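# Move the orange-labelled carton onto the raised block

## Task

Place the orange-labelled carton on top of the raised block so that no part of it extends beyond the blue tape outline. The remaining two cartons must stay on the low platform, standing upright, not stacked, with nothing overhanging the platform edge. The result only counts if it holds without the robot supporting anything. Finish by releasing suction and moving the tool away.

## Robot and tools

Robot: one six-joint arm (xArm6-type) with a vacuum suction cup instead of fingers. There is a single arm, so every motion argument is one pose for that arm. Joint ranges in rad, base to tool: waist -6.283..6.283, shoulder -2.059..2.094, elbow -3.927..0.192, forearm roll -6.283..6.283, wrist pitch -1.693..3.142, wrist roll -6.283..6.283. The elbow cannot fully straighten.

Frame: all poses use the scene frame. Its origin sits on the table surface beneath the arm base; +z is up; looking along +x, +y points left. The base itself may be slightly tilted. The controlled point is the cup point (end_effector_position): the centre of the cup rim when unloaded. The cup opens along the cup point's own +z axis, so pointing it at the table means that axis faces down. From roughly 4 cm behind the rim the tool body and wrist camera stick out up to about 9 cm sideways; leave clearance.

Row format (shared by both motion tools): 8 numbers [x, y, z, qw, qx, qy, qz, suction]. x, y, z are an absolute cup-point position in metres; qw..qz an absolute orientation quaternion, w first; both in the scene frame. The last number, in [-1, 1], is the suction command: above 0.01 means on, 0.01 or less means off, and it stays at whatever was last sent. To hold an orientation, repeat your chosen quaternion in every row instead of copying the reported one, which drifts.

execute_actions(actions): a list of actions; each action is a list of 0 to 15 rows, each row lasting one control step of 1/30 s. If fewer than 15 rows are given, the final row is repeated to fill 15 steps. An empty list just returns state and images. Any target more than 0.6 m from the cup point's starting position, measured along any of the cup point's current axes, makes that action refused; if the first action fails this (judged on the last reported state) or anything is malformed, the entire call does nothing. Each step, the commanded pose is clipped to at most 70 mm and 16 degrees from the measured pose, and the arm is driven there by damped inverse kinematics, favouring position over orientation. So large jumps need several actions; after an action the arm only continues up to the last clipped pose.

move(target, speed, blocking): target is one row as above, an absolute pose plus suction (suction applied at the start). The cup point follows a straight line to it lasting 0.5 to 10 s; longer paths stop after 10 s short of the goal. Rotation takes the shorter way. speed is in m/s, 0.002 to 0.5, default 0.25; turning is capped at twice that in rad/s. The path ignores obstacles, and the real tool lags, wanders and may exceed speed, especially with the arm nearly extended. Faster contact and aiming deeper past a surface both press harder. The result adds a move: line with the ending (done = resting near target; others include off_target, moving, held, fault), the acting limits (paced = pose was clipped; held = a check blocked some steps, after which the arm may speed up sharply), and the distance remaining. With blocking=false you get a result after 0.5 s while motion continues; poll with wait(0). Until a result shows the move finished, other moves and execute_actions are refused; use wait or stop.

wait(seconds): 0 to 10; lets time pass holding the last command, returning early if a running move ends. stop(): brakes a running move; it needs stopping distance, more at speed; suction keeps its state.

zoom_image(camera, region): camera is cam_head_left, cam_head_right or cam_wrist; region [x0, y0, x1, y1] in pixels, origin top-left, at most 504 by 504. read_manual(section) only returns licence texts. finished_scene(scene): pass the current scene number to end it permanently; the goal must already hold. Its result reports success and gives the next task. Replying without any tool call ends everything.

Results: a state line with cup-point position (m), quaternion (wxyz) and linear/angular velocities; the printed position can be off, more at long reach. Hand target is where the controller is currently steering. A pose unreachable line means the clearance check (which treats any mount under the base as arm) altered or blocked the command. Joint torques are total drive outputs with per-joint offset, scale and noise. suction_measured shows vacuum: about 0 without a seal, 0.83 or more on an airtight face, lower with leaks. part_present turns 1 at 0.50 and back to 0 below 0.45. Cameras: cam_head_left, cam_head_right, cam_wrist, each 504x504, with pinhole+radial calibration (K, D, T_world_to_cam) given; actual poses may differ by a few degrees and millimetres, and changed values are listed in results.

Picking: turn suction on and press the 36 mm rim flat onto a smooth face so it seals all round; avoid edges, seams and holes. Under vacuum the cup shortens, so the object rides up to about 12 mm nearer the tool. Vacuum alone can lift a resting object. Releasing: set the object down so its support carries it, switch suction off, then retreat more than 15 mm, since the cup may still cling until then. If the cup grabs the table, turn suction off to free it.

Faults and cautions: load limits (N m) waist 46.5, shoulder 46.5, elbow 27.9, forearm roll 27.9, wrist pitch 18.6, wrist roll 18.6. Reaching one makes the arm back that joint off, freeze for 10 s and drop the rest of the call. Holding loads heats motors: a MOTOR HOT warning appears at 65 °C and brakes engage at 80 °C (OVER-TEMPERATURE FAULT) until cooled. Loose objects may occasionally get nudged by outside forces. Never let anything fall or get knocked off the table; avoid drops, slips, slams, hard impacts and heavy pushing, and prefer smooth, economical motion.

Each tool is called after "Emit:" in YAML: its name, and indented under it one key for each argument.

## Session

Emit:
execute_actions:
  actions: []

Scene clock: 0.00 s.
end_effector_position=(+0.3981, -0.0217, +0.3009) suction_measured=0.00 part_present=0 end_effector_quat_wxyz=(-0.001, +0.027, +1.000, +0.002) end_effector_velocity=(+0.000, +0.000, +0.001) end_effector_angular_velocity=(+0.000, -0.002, +0.000)
Joint positions: [-0.001 -0.265 -0.927 -0.001  1.196  2.359]
Joint velocities: [ 0.    -0.001 -0.001  0.    -0.    -0.   ]
Joint torques (N m, as the arm reports them, + toward a larger angle): no reading
Hand target: +0.398, -0.022, +0.301; -0.001, +0.027, +1.000, +0.002
camera_calibration (this result's frames):
cam_wrist: T_world_to_cam=[[-0.090325, -0.994308, 0.0565027, 0.00523469], [-0.880973, 0.106231, 0.461087, 0.236486], [-0.464465, -0.00812972, -0.885554, 0.530701], [0, 0, 0, 1]] pos_world=[0.455303, -0.0156029, 0.360628]

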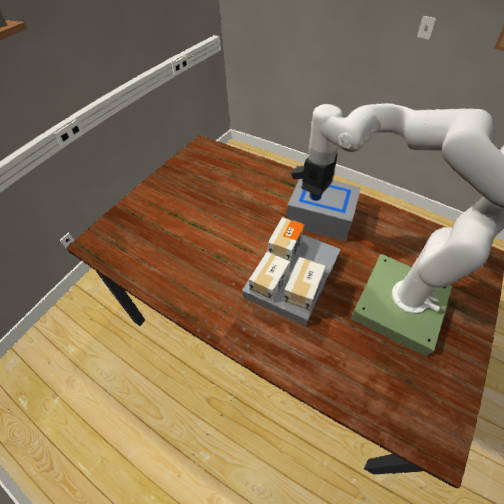

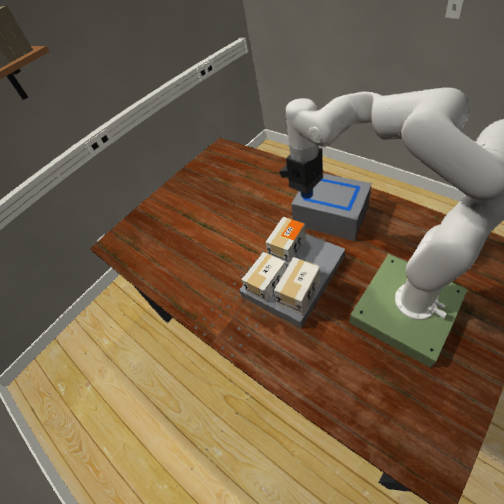

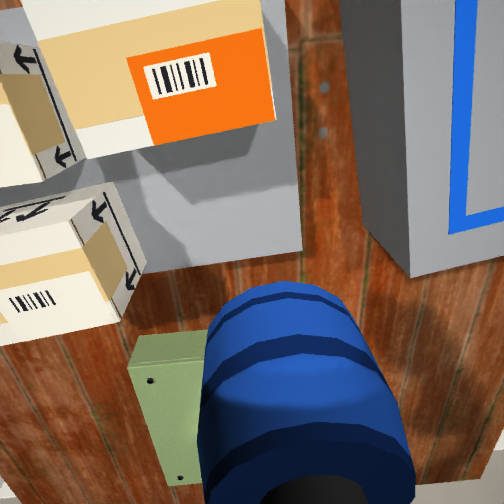

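Emit:
move:
  target: [0.464,0.028,0.15,0,0,1,0,0]

Emit:
move:
  target: [0.464,0.028,0.113,0,0,1,0,1]
  speed: 0.04

Scene clock: 6.37 s.
end_effector_position=(+0.4641, +0.0278, +0.1507) suction_measured=0.00 part_present=0 end_effector_quat_wxyz=(+0.001, -0.000, +1.000, -0.000) end_effector_velocity=(-0.003, +0.000, -0.006) end_effector_angular_velocity=(-0.000, +0.013, +0.000)
Joint positions: [ 0.112  0.146 -0.921 -0.006  0.775  2.422]
Joint velocities: [0.001 0.009 0.004 0.001 0.    0.   ]
Joint torques (N m, as the arm reports them, + toward a larger angle): [  1.88 -20.28 -12.28  -0.12  -1.35   0.19]
Hand target: +0.464, +0.028, +0.150; +0.000, -0.000, +1.000, -0.000
Off the commanded pose: 0.001 m, 0 deg.
move: done
camera_calibration (this result's frames):
cam_wrist: T_world_to_cam=[[-0.037035, -0.997545, 0.0594309, 0.0437989], [-0.887078, 0.060201, 0.457678, 0.363227], [-0.460132, -0.0357697, -0.88713, 0.427758], [0, 0, 0, 1]] pos_world=[0.520658, 0.0371255, 0.210632]

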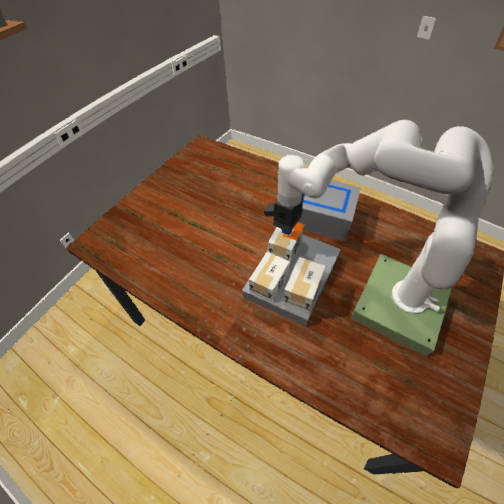

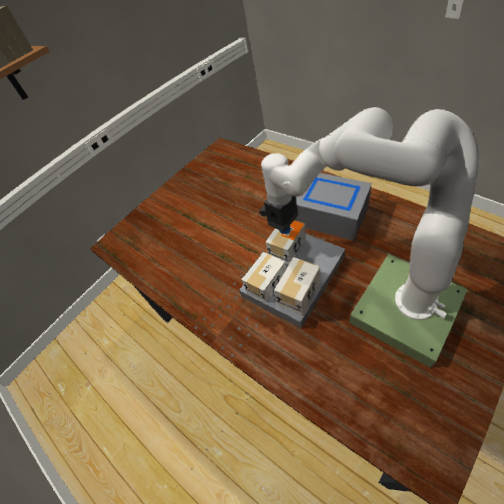

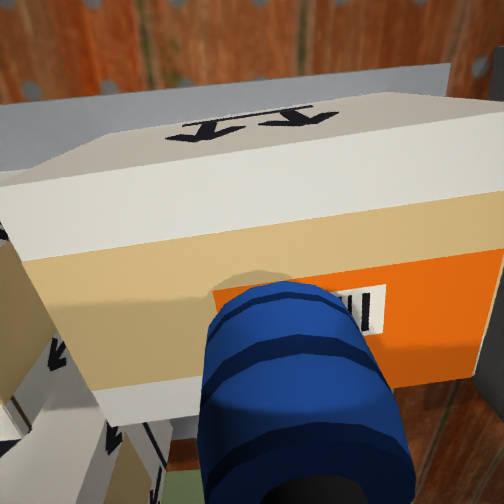

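Scene clock: 7.57 s.
end_effector_position=(+0.4691, +0.0283, +0.1197) suction_measured=1.00 part_present=1 end_effector_quat_wxyz=(+0.008, -0.000, +1.000, +0.001) end_effector_velocity=(-0.002, -0.001, -0.002) end_effector_angular_velocity=(-0.000, -0.001, -0.000)
Joint positions: [ 0.112  0.216 -0.904 -0.006  0.675  2.423]
Joint velocities: [-0.001 -0.003  0.01  -0.001 -0.008 -0.   ]
Joint torques (N m, as the arm reports them, + toward a larger angle): [ 1.58  3.59 -1.85 -0.05 -1.67  0.21]
Hand target: +0.464, +0.028, +0.113; -0.000, -0.000, +1.000, +0.000
Off the commanded pose: 0.008 m, 1 deg.
move: off_target
camera_calibration (this result's frames):
cam_wrist: T_world_to_cam=[[-0.0380244, -0.997605, 0.0577871, 0.0470131], [-0.893398, 0.0598447, 0.445263, 0.386297], [-0.447655, -0.034696, -0.893533, 0.397424], [0, 0, 0, 1]] pos_world=[0.524813, 0.0375717, 0.18039]

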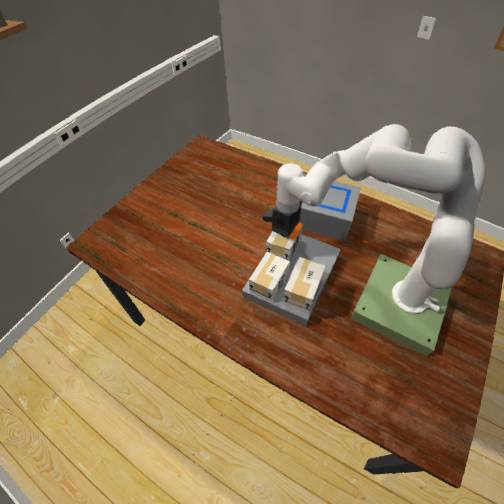

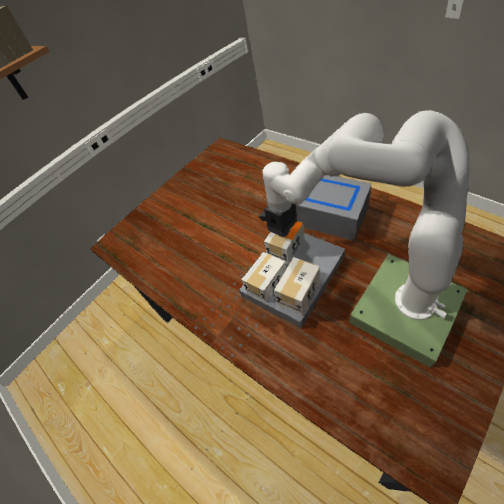

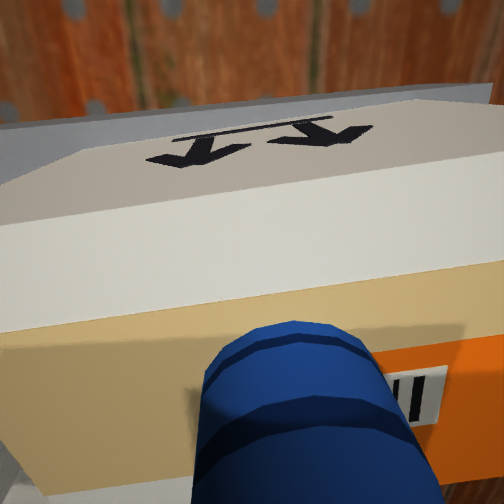

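Emit:
move:
  target: [0.466,0.028,0.27,0,0,1,0,1]
  speed: 0.2

Emit:
move:
  target: [0.414,-0.234,0.26,0,-0.725,0.688,0,1]
  speed: 0.35

Emit:
move:
  target: [0.414,-0.234,0.215,0,-0.725,0.688,0,1]
  speed: 0.06

Emit:
zoom_image:
  camera: "cam_head_left"
  region: [280,150,380,250]

Scene clock: 12.23 s.
end_effector_position=(+0.4657, +0.0279, +0.2689) suction_measured=1.00 part_present=1 end_effector_quat_wxyz=(-0.001, +0.000, +1.000, -0.000) end_effector_velocity=(+0.005, +0.001, +0.010) end_effector_angular_velocity=(+0.001, -0.022, +0.002)
Joint positions: [ 0.114 -0.009 -1.1   -0.005  1.113  2.422]
Joint velocities: [ 0.001 -0.008 -0.014 -0.001  0.    -0.   ]
Joint torques (N m, as the arm reports them, + toward a larger angle): [  2.03 -21.05 -15.29  -0.21  -1.64   0.24]
Hand target: +0.466, +0.028, +0.270; +0.000, +0.000, +1.000, -0.000
Off the commanded pose: 0.001 m, 0 deg.
move: done
camera_calibration (this result's frames):
cam_wrist: T_world_to_cam=[[-0.0374559, -0.997494, 0.0600191, 0.0369109], [-0.885321, 0.0609799, 0.460964, 0.308842], [-0.463469, -0.0358703, -0.885387, 0.534436], [0, 0, 0, 1]] pos_world=[0.522501, 0.0371557, 0.328603]

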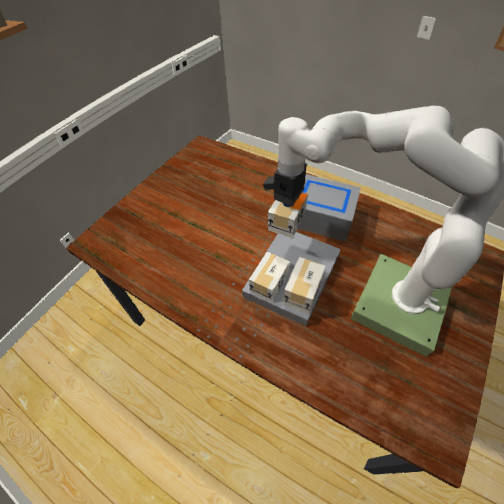

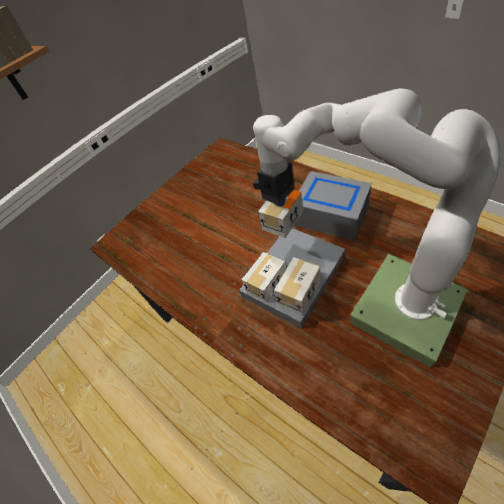

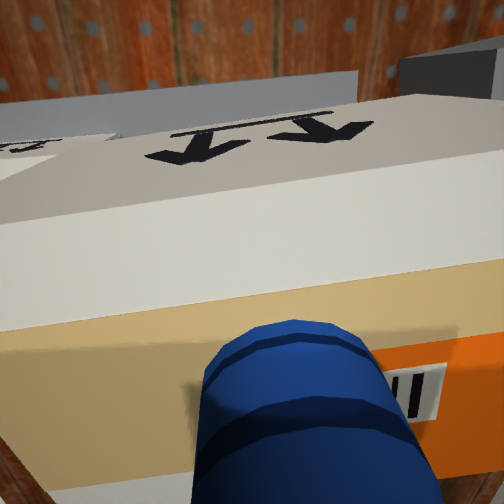

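Scene clock: 15.03 s.
end_effector_position=(+0.4138, -0.2331, +0.2600) suction_measured=1.00 part_present=1 end_effector_quat_wxyz=(-0.001, +0.725, -0.688, -0.001) end_effector_velocity=(-0.000, -0.001, +0.001) end_effector_angular_velocity=(+0.002, -0.001, +0.005)
Joint positions: [-0.46   0.021 -1.111 -0.003  1.091  0.225]
Joint velocities: [-0.003  0.001 -0.003  0.003  0.002 -0.009]
Joint torques (N m, as the arm reports them, + toward a larger angle): [  1.95 -21.75 -15.29  -0.15  -1.61   0.18]
Hand target: +0.414, -0.233, +0.260; -0.001, +0.725, -0.688, -0.001
Off the commanded pose: 0.001 m, 0 deg.
move: done
camera_calibration (this result's frames):
cam_wrist: T_world_to_cam=[[0.998125, 0.0148085, 0.0593826, -0.417176], [-0.0140021, -0.889295, 0.45712, -0.298232], [0.0595779, -0.457095, -0.88742, 0.17908], [0, 0, 0, 1]] pos_world=[0.401549, -0.177182, 0.32002]

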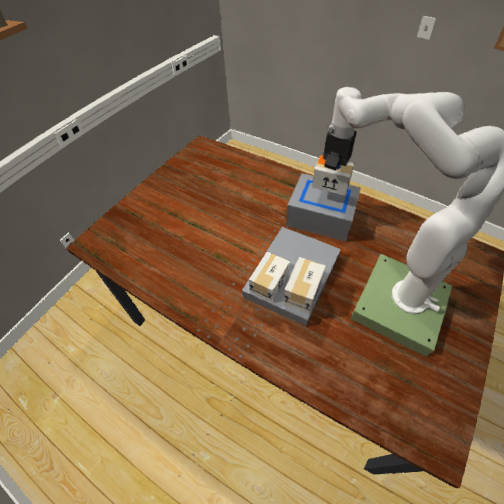

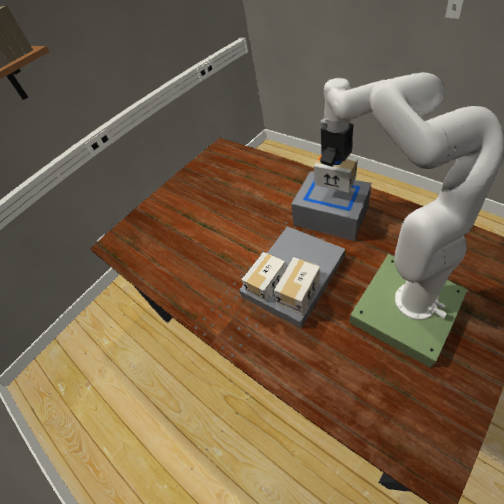

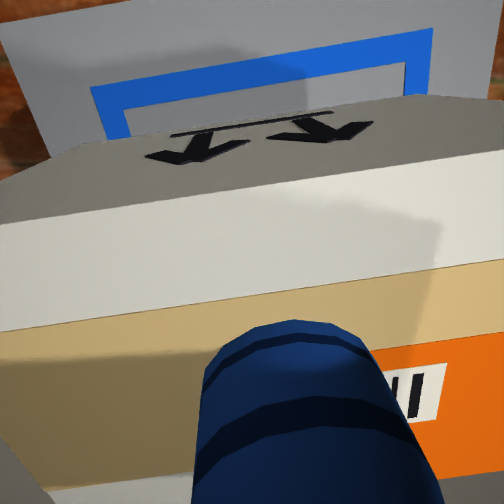

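Scene clock: 16.10 s.
end_effector_position=(+0.4141, -0.2340, +0.2154) suction_measured=1.00 part_present=1 end_effector_quat_wxyz=(-0.000, +0.725, -0.688, +0.000) end_effector_velocity=(+0.004, -0.002, +0.003) end_effector_angular_velocity=(-0.007, -0.012, -0.001)
Joint positions: [-0.461  0.071 -1.037 -0.005  0.965  0.225]
Joint velocities: [-0.001 -0.    -0.006 -0.    -0.008  0.   ]
Joint torques (N m, as the arm reports them, + toward a larger angle): [  1.87 -22.08 -14.76  -0.05  -1.58   0.13]
Hand target: +0.414, -0.234, +0.215; -0.000, +0.725, -0.688, -0.000
Off the commanded pose: 0.000 m, 0 deg.
move: done
camera_calibration (this result's frames):
cam_wrist: T_world_to_cam=[[0.998072, 0.0152322, 0.060165, -0.414941], [-0.0141296, -0.888189, 0.459261, -0.278807], [0.0604334, -0.459226, -0.886262, 0.137955], [0, 0, 0, 1]] pos_world=[0.401864, -0.17796, 0.275274]

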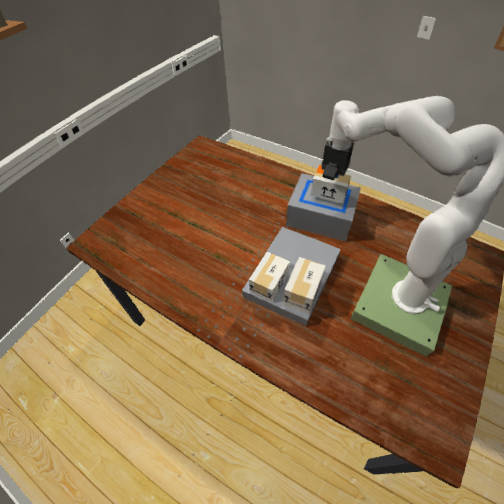

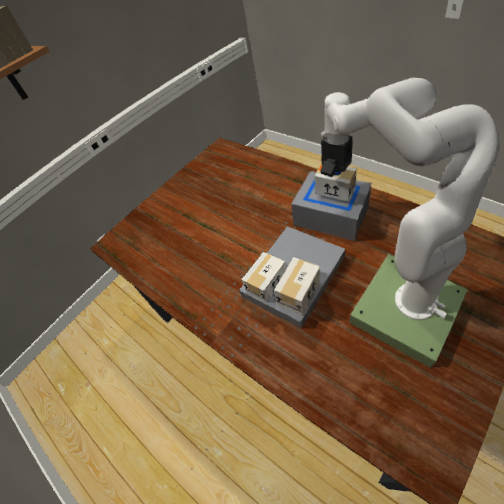

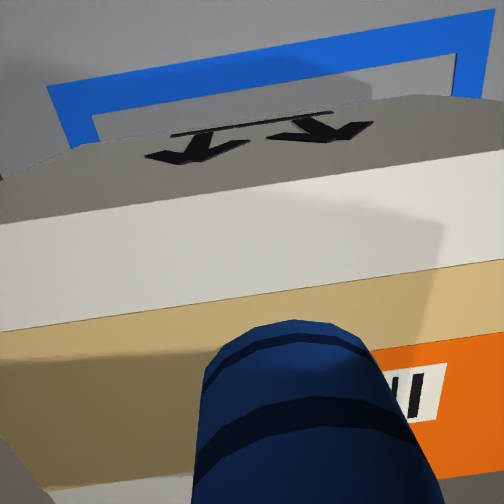

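Region (280, 150, 380, 250) of cam_head_left's 504x504 image, scaled by 5.040, with more detail than that image has.

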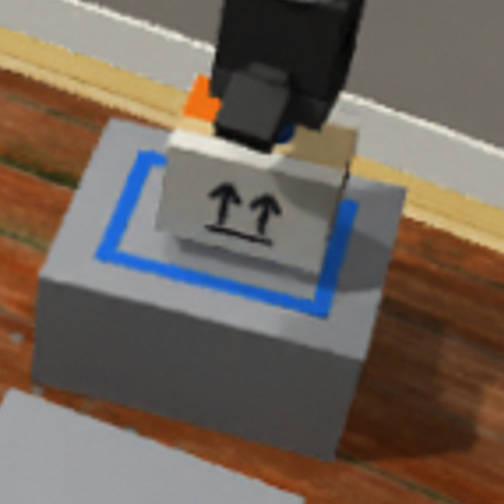

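Emit:
move:
  target: [0.422,-0.232,0.192,0,-0.725,0.688,0,1]
  speed: 0.025

Scene clock: 19.50 s.
end_effector_position=(+0.4228, -0.2325, +0.1936) suction_measured=1.00 part_present=1 end_effector_quat_wxyz=(-0.000, +0.725, -0.688, +0.002) end_effector_velocity=(+0.000, +0.000, -0.001) end_effector_angular_velocity=(+0.000, -0.001, -0.001)
Joint positions: [-0.45   0.121 -1.031 -0.006  0.906  0.237]
Joint velocities: [ 0.001  0.002  0.001  0.001 -0.003  0.001]
Joint torques (N m, as the arm reports them, + toward a larger angle): [  2.18 -18.41 -12.27  -0.01  -1.64   0.19]
Hand target: +0.422, -0.232, +0.192; +0.000, +0.725, -0.688, +0.000
Off the commanded pose: 0.002 m, 0 deg.
move: done
camera_calibration (this result's frames):
cam_wrist: T_world_to_cam=[[0.997936, 0.0151465, 0.0624022, -0.422638], [-0.0153217, -0.887551, 0.460455, -0.266879], [0.0623594, -0.460461, -0.885487, 0.117518], [0, 0, 0, 1]] pos_world=[0.410348, -0.176354, 0.25332]

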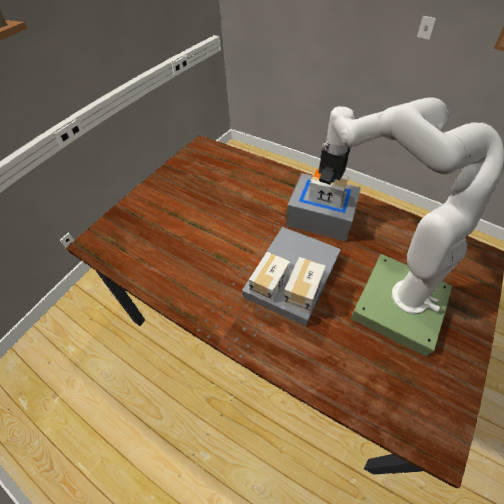

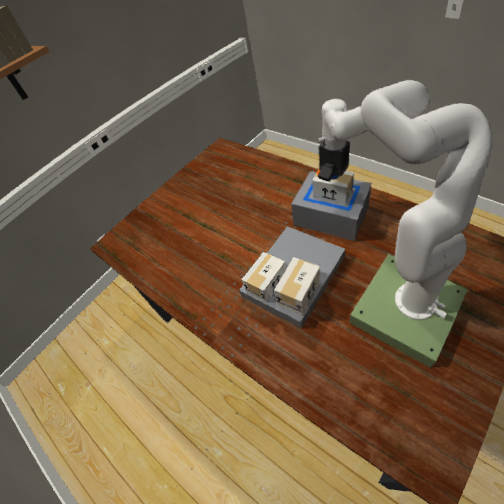

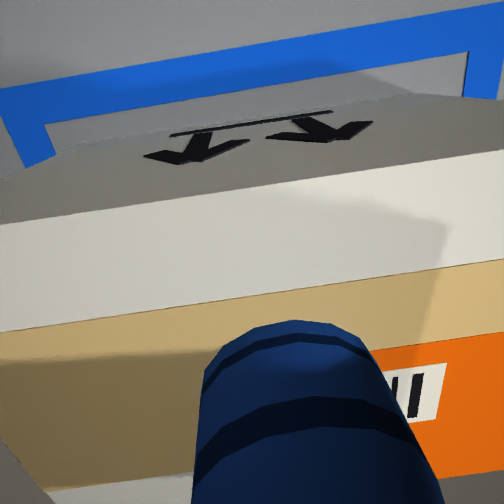

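Contact.

Emit:
execute_actions:
  actions:
    - [[0.4225,-0.232,0.197,0,-0.725,0.688,0,0]]

Emit:
move:
  target: [0.422,-0.232,0.34,0,-0.725,0.688,0,0]

Scene clock: 22.00 s.
end_effector_position=(+0.4220, -0.2317, +0.1961) suction_measured=0.00 part_present=0 end_effector_quat_wxyz=(+0.000, +0.725, -0.688, -0.001) end_effector_velocity=(+0.001, -0.001, +0.003) end_effector_angular_velocity=(-0.002, -0.004, +0.001)
Joint positions: [-0.449  0.118 -1.036 -0.006  0.92   0.237]
Joint velocities: [ 0.    -0.004 -0.004 -0.     0.003 -0.   ]
Joint torques (N m, as the arm reports them, + toward a larger angle): [  1.83 -14.95  -8.83   0.14  -0.34   0.2 ]
Hand target: +0.423, -0.232, +0.197; +0.000, +0.725, -0.688, +0.000
Off the commanded pose: 0.001 m, 0 deg.
camera_calibration (this result's frames):
cam_wrist: T_world_to_cam=[[0.998223, 0.0151086, 0.0576486, -0.42129], [-0.0130048, -0.888793, 0.458124, -0.268104], [0.0581594, -0.458059, -0.887017, 0.122813], [0, 0, 0, 1]] pos_world=[0.409912, -0.175668, 0.256049]

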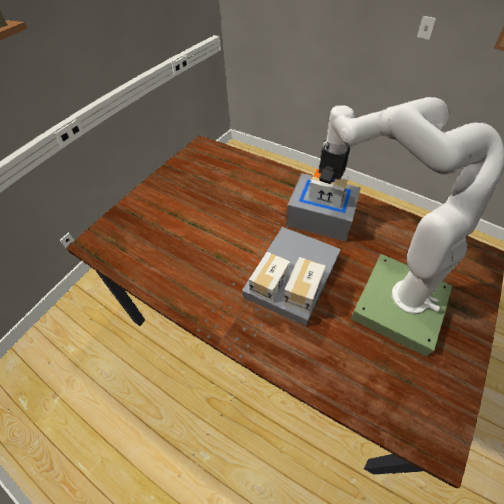

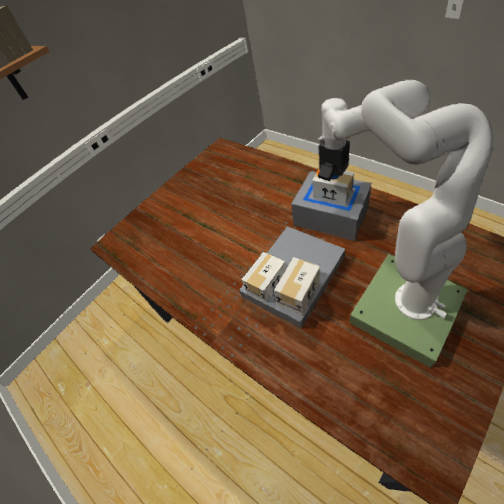

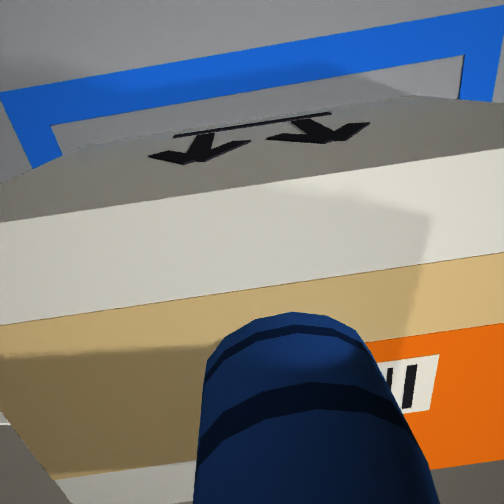

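Scene clock: 23.03 s.
end_effector_position=(+0.4218, -0.2320, +0.3387) suction_measured=0.00 part_present=0 end_effector_quat_wxyz=(+0.000, +0.725, -0.689, -0.001) end_effector_velocity=(+0.002, -0.001, +0.010) end_effector_angular_velocity=(-0.008, -0.014, +0.000)
Joint positions: [-0.448  0.005 -1.319 -0.005  1.317  0.237]
Joint velocities: [ 0.001 -0.006 -0.017 -0.     0.008  0.   ]
Joint torques (N m, as the arm reports them, + toward a larger angle): [  1.88 -19.27 -13.82  -0.03  -1.35   0.19]
Hand target: +0.422, -0.232, +0.340; +0.000, +0.725, -0.689, +0.000
Off the commanded pose: 0.001 m, 0 deg.
move: done
camera_calibration (this result's frames):
cam_wrist: T_world_to_cam=[[0.998258, 0.0145824, 0.0571634, -0.429232], [-0.0132501, -0.888791, 0.458121, -0.333594], [0.0574868, -0.45808, -0.88705, 0.249444], [0, 0, 0, 1]] pos_world=[0.409725, -0.175971, 0.398632]

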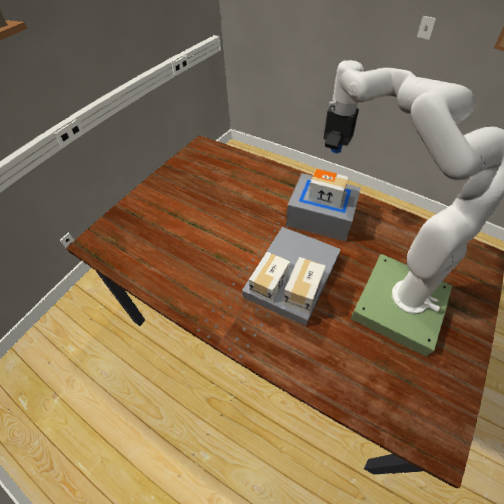

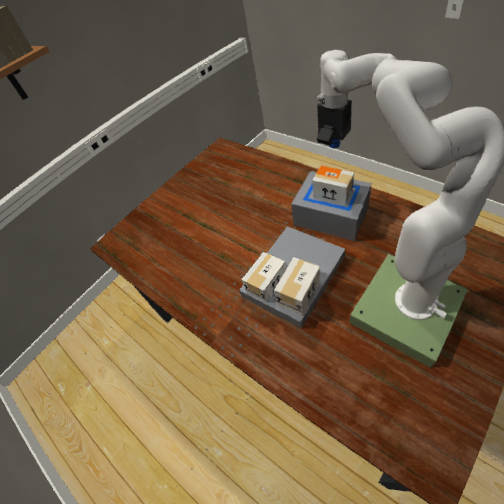

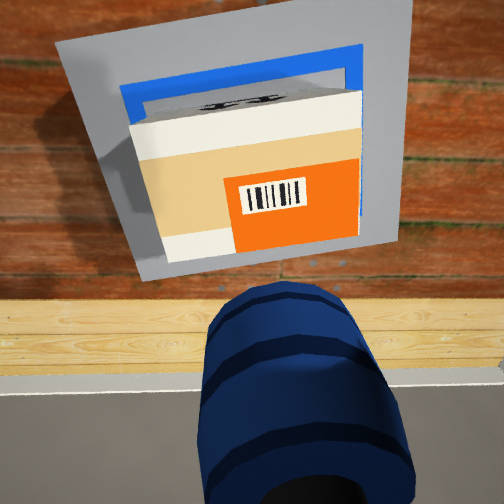

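Emit:
finished_scene:
  scene: 2

The scene is finished: the task was done.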